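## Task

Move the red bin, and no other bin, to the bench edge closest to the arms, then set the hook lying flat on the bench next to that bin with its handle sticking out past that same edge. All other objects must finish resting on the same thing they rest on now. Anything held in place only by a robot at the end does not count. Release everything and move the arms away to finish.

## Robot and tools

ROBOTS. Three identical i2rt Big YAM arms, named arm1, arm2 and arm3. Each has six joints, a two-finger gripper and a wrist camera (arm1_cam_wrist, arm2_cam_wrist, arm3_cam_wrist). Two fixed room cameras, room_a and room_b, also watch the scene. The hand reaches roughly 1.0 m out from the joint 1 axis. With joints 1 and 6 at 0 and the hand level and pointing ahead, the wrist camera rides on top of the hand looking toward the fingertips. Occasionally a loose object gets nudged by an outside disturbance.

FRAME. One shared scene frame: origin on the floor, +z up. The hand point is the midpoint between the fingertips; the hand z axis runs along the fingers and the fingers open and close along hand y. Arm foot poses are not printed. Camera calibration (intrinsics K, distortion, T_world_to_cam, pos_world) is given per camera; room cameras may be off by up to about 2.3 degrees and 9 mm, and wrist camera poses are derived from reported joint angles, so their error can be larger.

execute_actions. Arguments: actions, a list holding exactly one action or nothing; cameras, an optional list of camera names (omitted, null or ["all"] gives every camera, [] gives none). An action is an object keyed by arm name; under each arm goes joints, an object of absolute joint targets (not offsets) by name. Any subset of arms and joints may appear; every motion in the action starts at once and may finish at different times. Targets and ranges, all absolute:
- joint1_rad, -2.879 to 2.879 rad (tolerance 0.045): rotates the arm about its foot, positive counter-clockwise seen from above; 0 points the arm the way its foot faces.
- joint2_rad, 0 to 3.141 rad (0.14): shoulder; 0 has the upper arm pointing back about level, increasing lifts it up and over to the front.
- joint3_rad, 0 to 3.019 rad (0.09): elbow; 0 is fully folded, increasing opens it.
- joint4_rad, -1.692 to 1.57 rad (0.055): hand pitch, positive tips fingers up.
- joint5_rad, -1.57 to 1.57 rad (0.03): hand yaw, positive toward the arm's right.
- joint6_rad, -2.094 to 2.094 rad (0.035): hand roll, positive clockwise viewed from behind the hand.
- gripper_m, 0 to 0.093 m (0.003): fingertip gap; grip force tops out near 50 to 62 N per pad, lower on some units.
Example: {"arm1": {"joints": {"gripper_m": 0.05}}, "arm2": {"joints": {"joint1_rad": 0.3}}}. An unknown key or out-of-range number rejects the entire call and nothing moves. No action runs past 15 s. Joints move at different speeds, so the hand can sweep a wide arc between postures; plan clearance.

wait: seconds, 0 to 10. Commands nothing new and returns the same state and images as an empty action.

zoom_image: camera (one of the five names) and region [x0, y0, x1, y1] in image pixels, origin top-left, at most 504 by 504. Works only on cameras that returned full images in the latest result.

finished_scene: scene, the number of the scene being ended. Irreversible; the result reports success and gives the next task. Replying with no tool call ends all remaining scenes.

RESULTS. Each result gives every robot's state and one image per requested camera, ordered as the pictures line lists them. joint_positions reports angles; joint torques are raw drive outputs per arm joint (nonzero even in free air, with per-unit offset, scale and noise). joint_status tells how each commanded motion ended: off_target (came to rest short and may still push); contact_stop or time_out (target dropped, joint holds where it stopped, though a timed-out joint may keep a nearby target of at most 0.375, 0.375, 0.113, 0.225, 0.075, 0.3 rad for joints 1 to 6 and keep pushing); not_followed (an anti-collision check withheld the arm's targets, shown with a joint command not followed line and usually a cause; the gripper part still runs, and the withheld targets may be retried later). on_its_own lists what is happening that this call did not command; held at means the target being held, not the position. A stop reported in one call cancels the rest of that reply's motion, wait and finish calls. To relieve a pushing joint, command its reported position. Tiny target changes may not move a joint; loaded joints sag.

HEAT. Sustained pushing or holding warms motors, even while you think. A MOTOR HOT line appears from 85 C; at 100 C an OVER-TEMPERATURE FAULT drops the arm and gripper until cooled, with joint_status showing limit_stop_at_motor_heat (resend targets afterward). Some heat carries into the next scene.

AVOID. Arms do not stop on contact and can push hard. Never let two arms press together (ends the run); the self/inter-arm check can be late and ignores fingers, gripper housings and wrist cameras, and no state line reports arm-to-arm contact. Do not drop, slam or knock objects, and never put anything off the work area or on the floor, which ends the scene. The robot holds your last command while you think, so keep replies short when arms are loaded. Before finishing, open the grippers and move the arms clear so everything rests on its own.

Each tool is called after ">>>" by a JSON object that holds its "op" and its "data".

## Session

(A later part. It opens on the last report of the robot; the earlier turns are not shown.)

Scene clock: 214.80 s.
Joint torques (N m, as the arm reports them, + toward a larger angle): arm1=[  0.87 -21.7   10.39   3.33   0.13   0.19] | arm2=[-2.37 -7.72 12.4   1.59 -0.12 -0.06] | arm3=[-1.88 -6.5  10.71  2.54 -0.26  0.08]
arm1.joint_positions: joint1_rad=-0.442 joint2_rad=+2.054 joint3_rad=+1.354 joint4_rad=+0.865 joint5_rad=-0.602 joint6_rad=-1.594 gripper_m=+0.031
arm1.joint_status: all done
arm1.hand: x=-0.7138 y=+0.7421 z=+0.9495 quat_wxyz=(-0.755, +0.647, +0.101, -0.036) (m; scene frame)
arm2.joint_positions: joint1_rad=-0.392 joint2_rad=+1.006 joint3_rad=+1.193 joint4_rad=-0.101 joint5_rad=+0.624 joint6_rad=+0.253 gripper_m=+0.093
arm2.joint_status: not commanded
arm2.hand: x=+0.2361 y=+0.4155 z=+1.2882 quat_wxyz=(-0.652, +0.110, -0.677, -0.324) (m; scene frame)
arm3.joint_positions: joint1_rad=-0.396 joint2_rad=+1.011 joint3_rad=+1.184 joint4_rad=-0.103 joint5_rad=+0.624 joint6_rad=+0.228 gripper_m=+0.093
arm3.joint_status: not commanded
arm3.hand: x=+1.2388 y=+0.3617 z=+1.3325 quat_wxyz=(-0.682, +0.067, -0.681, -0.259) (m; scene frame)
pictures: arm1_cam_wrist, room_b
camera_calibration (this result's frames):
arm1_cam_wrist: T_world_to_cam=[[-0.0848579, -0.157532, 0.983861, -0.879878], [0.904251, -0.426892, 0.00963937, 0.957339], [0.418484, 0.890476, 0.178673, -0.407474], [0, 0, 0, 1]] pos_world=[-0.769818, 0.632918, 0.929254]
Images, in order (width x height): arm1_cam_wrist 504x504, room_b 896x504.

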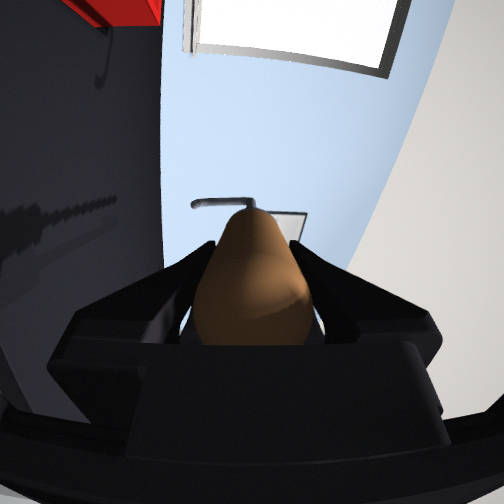

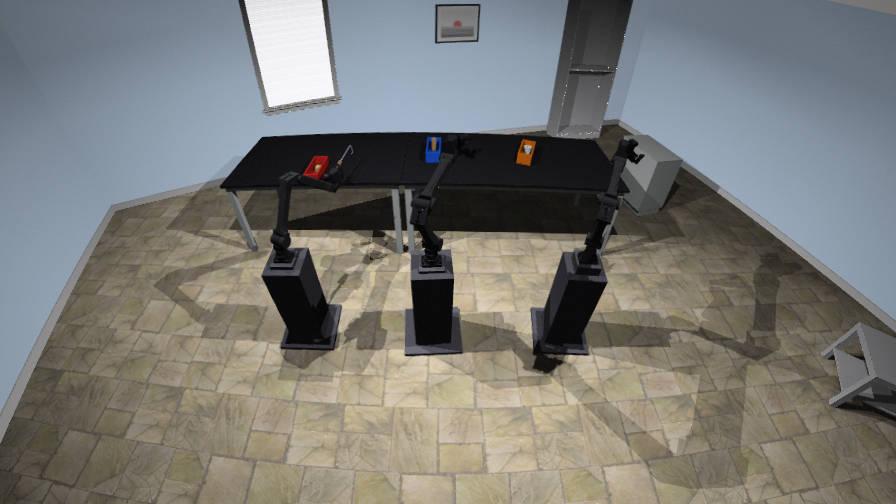

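>>> {"op": "execute_actions", "data": {"actions": [{"arm1":{"joints":{"joint4_rad":0.68,"joint5_rad":-0.42,"joint6_rad":-0.03}}}], "cameras": []}}

>>> {"op": "execute_actions", "data": {"actions": [{"arm1":{"joints":{"joint2_rad":2.2,"joint4_rad":0.8}}}], "cameras": ["room_a","arm1_cam_wrist"]}}

Scene clock: 221.30 s.
Joint torques (N m, as the arm reports them, + toward a larger angle): arm1=[  1.22 -22.05  10.45   3.14  -0.12   0.3 ] | arm2=[-2.31 -7.73 12.45  1.68 -0.14 -0.05] | arm3=[-1.91 -6.79 10.83  2.54 -0.27  0.07]
arm1.joint_positions: joint1_rad=-0.445 joint2_rad=+2.052 joint3_rad=+1.354 joint4_rad=+0.655 joint5_rad=-0.419 joint6_rad=-0.047 gripper_m=+0.031
arm1.joint_status: all done
arm1.hand: x=-0.6798 y=+0.7473 z=+0.9045 quat_wxyz=(-0.492, +0.517, -0.501, -0.490) (m; scene frame)
arm2.joint_positions: joint1_rad=-0.392 joint2_rad=+1.006 joint3_rad=+1.193 joint4_rad=-0.101 joint5_rad=+0.624 joint6_rad=+0.253 gripper_m=+0.093
arm2.joint_status: not commanded
arm2.hand: x=+0.2361 y=+0.4155 z=+1.2882 quat_wxyz=(-0.652, +0.110, -0.677, -0.324) (m; scene frame)
arm3.joint_positions: joint1_rad=-0.396 joint2_rad=+1.011 joint3_rad=+1.184 joint4_rad=-0.103 joint5_rad=+0.624 joint6_rad=+0.228 gripper_m=+0.093
arm3.joint_status: not commanded
arm3.hand: x=+1.2388 y=+0.3617 z=+1.3325 quat_wxyz=(-0.682, +0.067, -0.681, -0.259) (m; scene frame)
pictures: none
No camera images: the call's "cameras" was empty. Leave "cameras" out to get every camera's image.

Scene clock: 222.50 s.
Joint torques (N m, as the arm reports them, + toward a larger angle): arm1=[  1.24 -20.67   8.59   2.94  -0.12   0.2 ] | arm2=[-2.05 -7.61 12.3   1.67 -0.14 -0.05] | arm3=[-2.17 -6.45 10.76  2.53 -0.27  0.08]
arm1.joint_positions: joint1_rad=-0.445 joint2_rad=+2.223 joint3_rad=+1.372 joint4_rad=+0.780 joint5_rad=-0.419 joint6_rad=-0.035 gripper_m=+0.031
arm1.joint_status: all done
arm1.hand: x=-0.6782 y=+0.7540 z=+0.8120 quat_wxyz=(-0.480, +0.517, -0.513, -0.489) (m; scene frame)
arm2.joint_positions: joint1_rad=-0.392 joint2_rad=+1.006 joint3_rad=+1.193 joint4_rad=-0.101 joint5_rad=+0.624 joint6_rad=+0.253 gripper_m=+0.093
arm2.joint_status: not commanded
arm2.hand: x=+0.2361 y=+0.4155 z=+1.2882 quat_wxyz=(-0.652, +0.110, -0.677, -0.324) (m; scene frame)
arm3.joint_positions: joint1_rad=-0.396 joint2_rad=+1.011 joint3_rad=+1.184 joint4_rad=-0.103 joint5_rad=+0.624 joint6_rad=+0.228 gripper_m=+0.093
arm3.joint_status: not commanded
arm3.hand: x=+1.2388 y=+0.3617 z=+1.3325 quat_wxyz=(-0.682, +0.067, -0.681, -0.259) (m; scene frame)
pictures: arm1_cam_wrist, room_a
camera_calibration (this result's frames):
arm1_cam_wrist: T_world_to_cam=[[0.999847, 0.0173081, 0.00264286, 0.660855], [0.0131251, -0.641025, -0.767408, 1.11961], [-0.0115882, 0.767325, -0.641154, 0.058505], [0, 0, 0, 1]] pos_world=[-0.674771, 0.661365, 0.894958]
Images, in order (width x height): arm1_cam_wrist 504x504, room_a 896x504.

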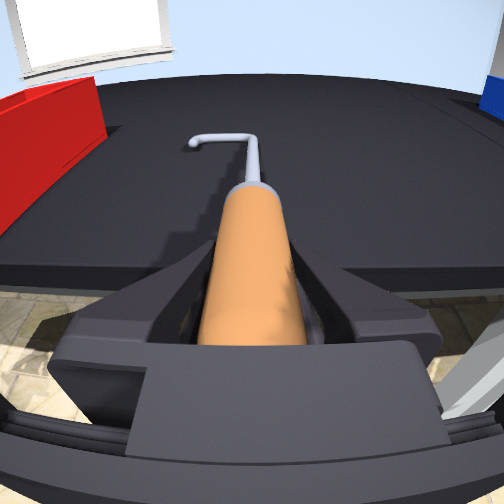

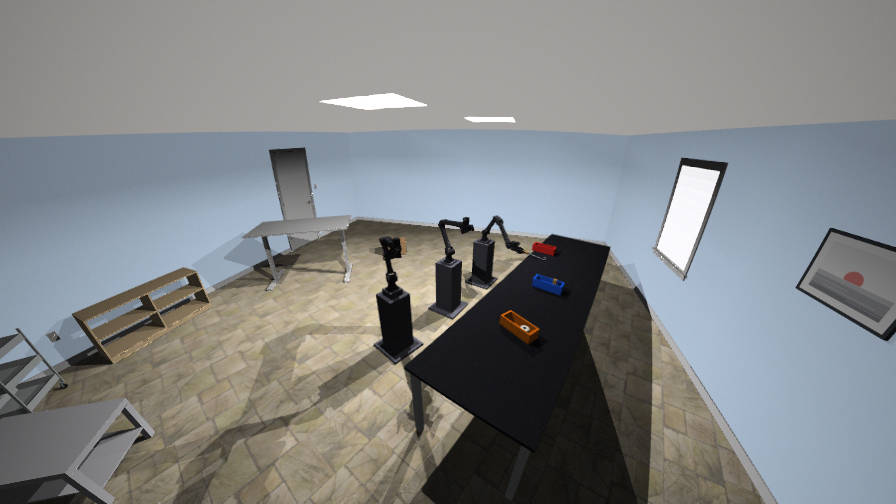

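>>> {"op": "execute_actions", "data": {"actions": [{"arm1":{"joints":{"joint1_rad":-0.38,"joint5_rad":-0.36,"joint2_rad":2.26}}}], "cameras": []}}

>>> {"op": "execute_actions", "data": {"actions": [{"arm1":{"joints":{"gripper_m":0.034}}}], "cameras": ["arm1_cam_wrist"]}}

Scene clock: 230.93 s.
Joint torques (N m, as the arm reports them, + toward a larger angle): arm1=[  2.03 -18.92   8.35   2.78  -0.27   0.2 ] | arm2=[-1.83 -7.64 12.4   1.58 -0.13 -0.07] | arm3=[-1.94 -6.7  10.74  2.58 -0.29  0.06]
arm1.joint_positions: joint1_rad=-0.384 joint2_rad=+2.259 joint3_rad=+1.372 joint4_rad=+0.785 joint5_rad=-0.356 joint6_rad=-0.035 gripper_m=+0.031
arm1.joint_status: all done
arm1.hand: x=-0.7146 y=+0.7665 z=+0.7859 quat_wxyz=(-0.471, +0.523, -0.522, -0.483) (m; scene frame)
arm2.joint_positions: joint1_rad=-0.392 joint2_rad=+1.006 joint3_rad=+1.193 joint4_rad=-0.101 joint5_rad=+0.624 joint6_rad=+0.253 gripper_m=+0.093
arm2.joint_status: not commanded
arm2.hand: x=+0.2361 y=+0.4155 z=+1.2882 quat_wxyz=(-0.652, +0.110, -0.677, -0.324) (m; scene frame)
arm3.joint_positions: joint1_rad=-0.396 joint2_rad=+1.011 joint3_rad=+1.184 joint4_rad=-0.103 joint5_rad=+0.624 joint6_rad=+0.228 gripper_m=+0.093
arm3.joint_status: not commanded
arm3.hand: x=+1.2388 y=+0.3617 z=+1.3325 quat_wxyz=(-0.682, +0.067, -0.681, -0.259) (m; scene frame)
pictures: none
No camera images: the call's "cameras" was empty. Leave "cameras" out to get every camera's image.

Scene clock: 231.53 s.
Joint torques (N m, as the arm reports them, + toward a larger angle): arm1=[  1.97 -18.96   8.39   2.76  -0.24   0.2 ] | arm2=[-1.83 -7.55 12.42  1.65 -0.1  -0.07] | arm3=[-1.95 -6.35 10.76  2.47 -0.27  0.07]
arm1.joint_positions: joint1_rad=-0.384 joint2_rad=+2.259 joint3_rad=+1.374 joint4_rad=+0.785 joint5_rad=-0.357 joint6_rad=-0.035 gripper_m=+0.034
arm1.joint_status: all done
arm1.hand: x=-0.7146 y=+0.7669 z=+0.7864 quat_wxyz=(-0.471, +0.523, -0.522, -0.483) (m; scene frame)
arm2.joint_positions: joint1_rad=-0.392 joint2_rad=+1.006 joint3_rad=+1.193 joint4_rad=-0.101 joint5_rad=+0.624 joint6_rad=+0.253 gripper_m=+0.093
arm2.joint_status: not commanded
arm2.hand: x=+0.2361 y=+0.4155 z=+1.2882 quat_wxyz=(-0.652, +0.110, -0.677, -0.324) (m; scene frame)
arm3.joint_positions: joint1_rad=-0.396 joint2_rad=+1.011 joint3_rad=+1.184 joint4_rad=-0.103 joint5_rad=+0.624 joint6_rad=+0.228 gripper_m=+0.093
arm3.joint_status: not commanded
arm3.hand: x=+1.2388 y=+0.3617 z=+1.3325 quat_wxyz=(-0.682, +0.067, -0.681, -0.259) (m; scene frame)
pictures: arm1_cam_wrist
camera_calibration (this result's frames):
arm1_cam_wrist: T_world_to_cam=[[0.999853, 0.0167384, -0.00384621, 0.702664], [0.00822923, -0.663479, -0.74815, 1.10725], [-0.0150747, 0.748008, -0.663519, 0.0617193], [0, 0, 0, 1]] pos_world=[-0.710742, 0.676712, 0.872046]
Images, in order (width x height): arm1_cam_wrist 504x504.

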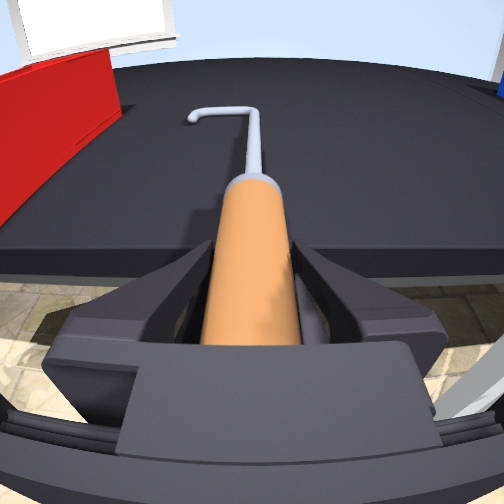

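>>> {"op": "execute_actions", "data": {"actions": [{"arm1":{"joints":{"gripper_m":0.093}}}], "cameras": []}}

>>> {"op": "execute_actions", "data": {"actions": [{"arm1":{"joints":{"joint2_rad":1.95,"joint3_rad":0.9,"joint4_rad":0.95}}}], "cameras": ["arm1_cam_wrist"]}}

>>> {"op": "execute_actions", "data": {"actions": [{"arm1":{"joints":{"joint2_rad":1.0,"joint3_rad":1.0,"joint4_rad":-0.3}}}], "cameras": ["arm1_cam_wrist","room_b"]}}

Scene clock: 235.97 s.
Joint torques (N m, as the arm reports them, + toward a larger angle): arm1=[  1.95 -18.92   8.33   2.76  -0.24   0.2 ] | arm2=[-2.08 -7.68 12.4   1.57 -0.11 -0.04] | arm3=[-2.14 -6.75 10.77  2.57 -0.25  0.06]
arm1.joint_positions: joint1_rad=-0.384 joint2_rad=+2.259 joint3_rad=+1.374 joint4_rad=+0.785 joint5_rad=-0.357 joint6_rad=-0.035 gripper_m=+0.093
arm1.joint_status: all done
arm1.hand: x=-0.7146 y=+0.7669 z=+0.7864 quat_wxyz=(-0.471, +0.523, -0.522, -0.483) (m; scene frame)
arm2.joint_positions: joint1_rad=-0.392 joint2_rad=+1.006 joint3_rad=+1.193 joint4_rad=-0.101 joint5_rad=+0.624 joint6_rad=+0.253 gripper_m=+0.093
arm2.joint_status: not commanded
arm2.hand: x=+0.2361 y=+0.4155 z=+1.2882 quat_wxyz=(-0.652, +0.110, -0.677, -0.324) (m; scene frame)
arm3.joint_positions: joint1_rad=-0.396 joint2_rad=+1.011 joint3_rad=+1.184 joint4_rad=-0.103 joint5_rad=+0.624 joint6_rad=+0.228 gripper_m=+0.093
arm3.joint_status: not commanded
arm3.hand: x=+1.2388 y=+0.3617 z=+1.3325 quat_wxyz=(-0.682, +0.067, -0.681, -0.259) (m; scene frame)
pictures: none
No camera images: the call's "cameras" was empty. Leave "cameras" out to get every camera's image.

Scene clock: 237.20 s.
Joint torques (N m, as the arm reports them, + toward a larger angle): arm1=[  1.93 -14.     4.9    2.52  -0.22   0.2 ] | arm2=[-1.82 -7.67 12.36  1.59 -0.11 -0.07] | arm3=[-1.96 -6.65 10.76  2.5  -0.26  0.08]
arm1.joint_positions: joint1_rad=-0.384 joint2_rad=+1.949 joint3_rad=+0.891 joint4_rad=+0.942 joint5_rad=-0.357 joint6_rad=-0.035 gripper_m=+0.093
arm1.joint_status: all done
arm1.hand: x=-0.7633 y=+0.6304 z=+0.8232 quat_wxyz=(-0.465, +0.525, -0.526, -0.481) (m; scene frame)
arm2.joint_positions: joint1_rad=-0.392 joint2_rad=+1.006 joint3_rad=+1.193 joint4_rad=-0.101 joint5_rad=+0.624 joint6_rad=+0.253 gripper_m=+0.093
arm2.joint_status: not commanded
arm2.hand: x=+0.2361 y=+0.4155 z=+1.2882 quat_wxyz=(-0.652, +0.110, -0.677, -0.324) (m; scene frame)
arm3.joint_positions: joint1_rad=-0.396 joint2_rad=+1.011 joint3_rad=+1.184 joint4_rad=-0.103 joint5_rad=+0.624 joint6_rad=+0.228 gripper_m=+0.093
arm3.joint_status: not commanded
arm3.hand: x=+1.2388 y=+0.3617 z=+1.3325 quat_wxyz=(-0.682, +0.067, -0.681, -0.259) (m; scene frame)
pictures: arm1_cam_wrist
camera_calibration (this result's frames):
arm1_cam_wrist: T_world_to_cam=[[0.999806, 0.0172143, -0.00956354, 0.758163], [0.00455582, -0.674664, -0.738111, 1.04054], [-0.0191583, 0.737924, -0.674612, 0.199825], [0, 0, 0, 1]] pos_world=[-0.758928, 0.541511, 0.910091]
Images, in order (width x height): arm1_cam_wrist 504x504.

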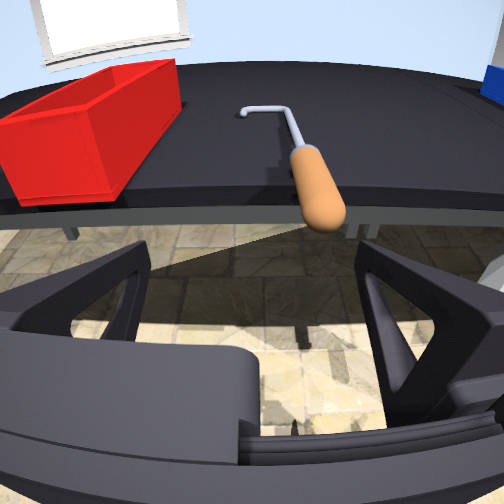

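Scene clock: 238.87 s.
Joint torques (N m, as the arm reports them, + toward a larger angle): arm1=[ 1.75 -5.13 10.05  1.94 -0.26  0.19] | arm2=[-1.98 -7.53 12.34  1.64 -0.11 -0.07] | arm3=[-1.79 -6.81 10.73  2.53 -0.25  0.06]
arm1.joint_positions: joint1_rad=-0.384 joint2_rad=+0.995 joint3_rad=+0.967 joint4_rad=-0.293 joint5_rad=-0.357 joint6_rad=-0.035 gripper_m=+0.093
arm1.joint_status: all done
arm1.hand: x=-0.8166 y=+0.4711 z=+1.1264 quat_wxyz=(-0.393, +0.551, -0.585, -0.446) (m; scene frame)
arm2.joint_positions: joint1_rad=-0.392 joint2_rad=+1.006 joint3_rad=+1.193 joint4_rad=-0.101 joint5_rad=+0.624 joint6_rad=+0.253 gripper_m=+0.093
arm2.joint_status: not commanded
arm2.hand: x=+0.2361 y=+0.4155 z=+1.2882 quat_wxyz=(-0.652, +0.110, -0.677, -0.324) (m; scene frame)
arm3.joint_positions: joint1_rad=-0.396 joint2_rad=+1.011 joint3_rad=+1.184 joint4_rad=-0.103 joint5_rad=+0.624 joint6_rad=+0.228 gripper_m=+0.093
arm3.joint_status: not commanded
arm3.hand: x=+1.2388 y=+0.3617 z=+1.3325 quat_wxyz=(-0.682, +0.067, -0.681, -0.259) (m; scene frame)
pictures: arm1_cam_wrist, room_b
camera_calibration (this result's frames):
arm1_cam_wrist: T_world_to_cam=[[0.996592, 0.0109159, -0.0817652, 0.898787], [-0.0399277, -0.803525, -0.59393, 1.01917], [-0.0721837, 0.59517, -0.800351, 0.686457], [0, 0, 0, 1]] pos_world=[-0.805479, 0.400562, 1.22821]
Images, in order (width x height): arm1_cam_wrist 504x504, room_b 896x504.

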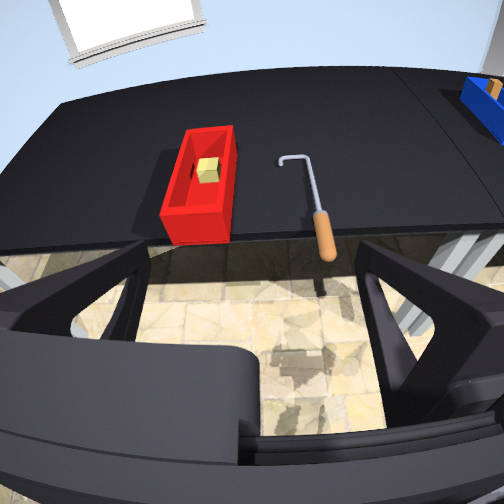

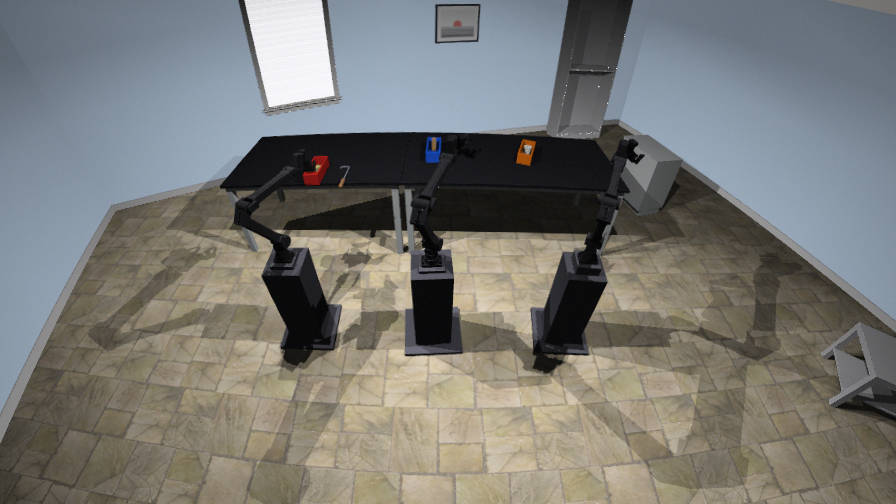

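>>> {"op": "execute_actions", "data": {"actions": [{"arm1":{"joints":{"joint1_rad":-0.04,"joint2_rad":1.9,"joint3_rad":0.95,"joint4_rad":0.95,"joint5_rad":0,"gripper_m":0}}}], "cameras": []}}

>>> {"op": "execute_actions", "data": {"actions": [{"arm1":{"joints":{"joint2_rad":2.12,"joint3_rad":1.3,"joint4_rad":0.85}}}], "cameras": ["arm1_cam_wrist"]}}

Scene clock: 245.60 s.
Joint torques (N m, as the arm reports them, + toward a larger angle): arm1=[  0.71 -14.86   5.66   2.97   0.11   0.2 ] | arm2=[-2.28 -7.73 12.34  1.54 -0.1  -0.08] | arm3=[-1.86 -6.62 10.69  2.43 -0.25  0.07]
arm1.joint_positions: joint1_rad=-0.031 joint2_rad=+1.908 joint3_rad=+0.939 joint4_rad=+0.930 joint5_rad=-0.004 joint6_rad=-0.035 gripper_m=+0.000
arm1.joint_status: all done
arm1.hand: x=-0.9310 y=+0.6757 z=+0.8689 quat_wxyz=(-0.494, +0.518, -0.500, -0.488) (m; scene frame)
arm2.joint_positions: joint1_rad=-0.392 joint2_rad=+1.006 joint3_rad=+1.193 joint4_rad=-0.101 joint5_rad=+0.624 joint6_rad=+0.253 gripper_m=+0.093
arm2.joint_status: not commanded
arm2.hand: x=+0.2361 y=+0.4155 z=+1.2882 quat_wxyz=(-0.652, +0.110, -0.677, -0.324) (m; scene frame)
arm3.joint_positions: joint1_rad=-0.396 joint2_rad=+1.011 joint3_rad=+1.184 joint4_rad=-0.103 joint5_rad=+0.624 joint6_rad=+0.228 gripper_m=+0.093
arm3.joint_status: not commanded
arm3.hand: x=+1.2388 y=+0.3617 z=+1.3325 quat_wxyz=(-0.682, +0.067, -0.681, -0.259) (m; scene frame)
pictures: none
No camera images: the call's "cameras" was empty. Leave "cameras" out to get every camera's image.

Scene clock: 246.70 s.
Joint torques (N m, as the arm reports them, + toward a larger angle): arm1=[  0.86 -18.97   8.07   2.23   0.11   0.2 ] | arm2=[-1.99 -7.55 12.43  1.64 -0.13 -0.08] | arm3=[-1.93 -6.66 10.71  2.47 -0.25  0.08]
arm1.joint_positions: joint1_rad=-0.031 joint2_rad=+2.135 joint3_rad=+1.259 joint4_rad=+0.850 joint5_rad=-0.004 joint6_rad=-0.035 gripper_m=+0.000
arm1.joint_status: all done
arm1.hand: x=-0.9321 y=+0.7747 z=+0.8425 quat_wxyz=(-0.497, +0.514, -0.497, -0.492) (m; scene frame)
arm2.joint_positions: joint1_rad=-0.392 joint2_rad=+1.006 joint3_rad=+1.193 joint4_rad=-0.101 joint5_rad=+0.624 joint6_rad=+0.253 gripper_m=+0.093
arm2.joint_status: not commanded
arm2.hand: x=+0.2361 y=+0.4155 z=+1.2882 quat_wxyz=(-0.652, +0.110, -0.677, -0.324) (m; scene frame)
arm3.joint_positions: joint1_rad=-0.396 joint2_rad=+1.011 joint3_rad=+1.184 joint4_rad=-0.103 joint5_rad=+0.624 joint6_rad=+0.228 gripper_m=+0.093
arm3.joint_status: not commanded
arm3.hand: x=+1.2388 y=+0.3617 z=+1.3325 quat_wxyz=(-0.682, +0.067, -0.681, -0.259) (m; scene frame)
pictures: arm1_cam_wrist
camera_calibration (this result's frames):
arm1_cam_wrist: T_world_to_cam=[[0.999377, 0.0160912, 0.0314222, 0.890597], [0.0347039, -0.611043, -0.790836, 1.1762], [0.00647479, 0.791434, -0.611221, 0.0321288], [0, 0, 0, 1]] pos_world=[-0.931069, 0.678952, 0.921838]
Images, in order (width x height): arm1_cam_wrist 504x504.

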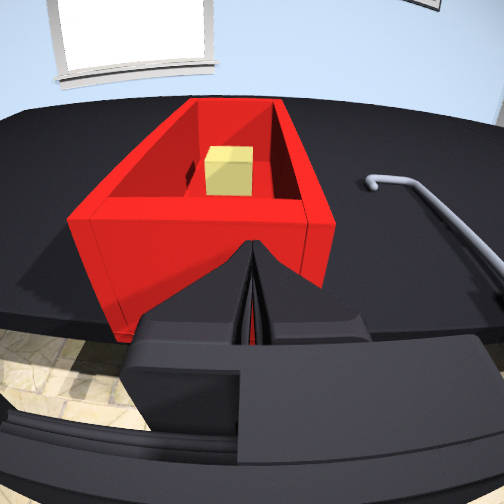

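>>> {"op": "execute_actions", "data": {"actions": [{"arm1":{"joints":{"joint2_rad":2.18,"joint3_rad":1.39,"joint4_rad":0.83}}}], "cameras": []}}

>>> {"op": "execute_actions", "data": {"actions": [{"arm1":{"joints":{"joint2_rad":1.2,"joint3_rad":0.8,"joint4_rad":0}}}], "cameras": ["arm1_cam_wrist"]}}

Scene clock: 253.50 s.
Joint torques (N m, as the arm reports them, + toward a larger angle): arm1=[  0.88 -17.76   8.71   2.     0.1    0.21] | arm2=[-1.74 -7.69 12.47  1.58 -0.13 -0.06] | arm3=[-2.04 -6.57 10.82  2.46 -0.3   0.07]
arm1.joint_positions: joint1_rad=-0.031 joint2_rad=+2.169 joint3_rad=+1.343 joint4_rad=+0.836 joint5_rad=-0.004 joint6_rad=-0.035 gripper_m=+0.000
arm1.joint_status: all done
arm1.hand: x=-0.9322 y=+0.7987 z=+0.8554 quat_wxyz=(-0.506, +0.505, -0.488, -0.500) (m; scene frame)
arm2.joint_positions: joint1_rad=-0.392 joint2_rad=+1.006 joint3_rad=+1.193 joint4_rad=-0.101 joint5_rad=+0.624 joint6_rad=+0.253 gripper_m=+0.093
arm2.joint_status: not commanded
arm2.hand: x=+0.2361 y=+0.4155 z=+1.2882 quat_wxyz=(-0.652, +0.110, -0.677, -0.324) (m; scene frame)
arm3.joint_positions: joint1_rad=-0.396 joint2_rad=+1.011 joint3_rad=+1.184 joint4_rad=-0.103 joint5_rad=+0.624 joint6_rad=+0.228 gripper_m=+0.093
arm3.joint_status: not commanded
arm3.hand: x=+1.2388 y=+0.3617 z=+1.3325 quat_wxyz=(-0.682, +0.067, -0.681, -0.259) (m; scene frame)
pictures: none
No camera images: the call's "cameras" was empty. Leave "cameras" out to get every camera's image.

Scene clock: 255.17 s.
Joint torques (N m, as the arm reports them, + toward a larger angle): arm1=[ 0.61 -7.7   7.48  1.97  0.1   0.2 ] | arm2=[-2.17 -8.   12.44  1.63 -0.13 -0.05] | arm3=[-1.87 -6.69 10.74  2.5  -0.27  0.06]
arm1.joint_positions: joint1_rad=-0.031 joint2_rad=+1.202 joint3_rad=+0.797 joint4_rad=+0.006 joint5_rad=-0.004 joint6_rad=-0.035 gripper_m=+0.000
arm1.joint_status: all done
arm1.hand: x=-0.9284 y=+0.5285 z=+0.9897 quat_wxyz=(-0.393, +0.600, -0.577, -0.391) (m; scene frame)
arm2.joint_positions: joint1_rad=-0.392 joint2_rad=+1.006 joint3_rad=+1.193 joint4_rad=-0.101 joint5_rad=+0.624 joint6_rad=+0.253 gripper_m=+0.093
arm2.joint_status: not commanded
arm2.hand: x=+0.2361 y=+0.4155 z=+1.2882 quat_wxyz=(-0.652, +0.110, -0.677, -0.324) (m; scene frame)
arm3.joint_positions: joint1_rad=-0.396 joint2_rad=+1.011 joint3_rad=+1.184 joint4_rad=-0.103 joint5_rad=+0.624 joint6_rad=+0.228 gripper_m=+0.093
arm3.joint_status: not commanded
arm3.hand: x=+1.2388 y=+0.3617 z=+1.3325 quat_wxyz=(-0.682, +0.067, -0.681, -0.259) (m; scene frame)
pictures: arm1_cam_wrist
camera_calibration (this result's frames):
arm1_cam_wrist: T_world_to_cam=[[0.999183, 0.0313124, 0.0255681, 0.883744], [0.0400027, -0.857057, -0.513666, 1.00265], [0.00582913, 0.514269, -0.857609, 0.706688], [0, 0, 0, 1]] pos_world=[-0.927249, 0.468227, 1.09849]
Images, in order (width x height): arm1_cam_wrist 504x504.

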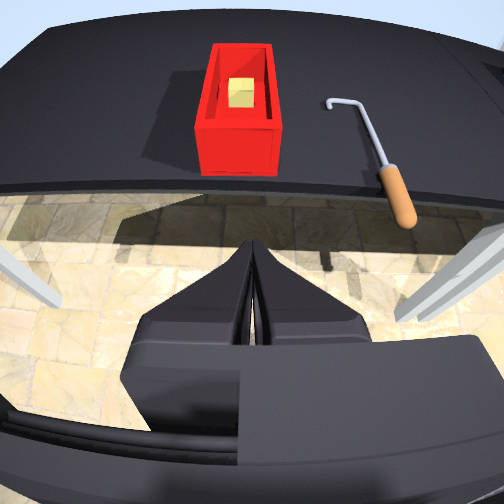

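>>> {"op": "finished_scene", "data": {"scene": 1}}

The scene is finished: the task was done.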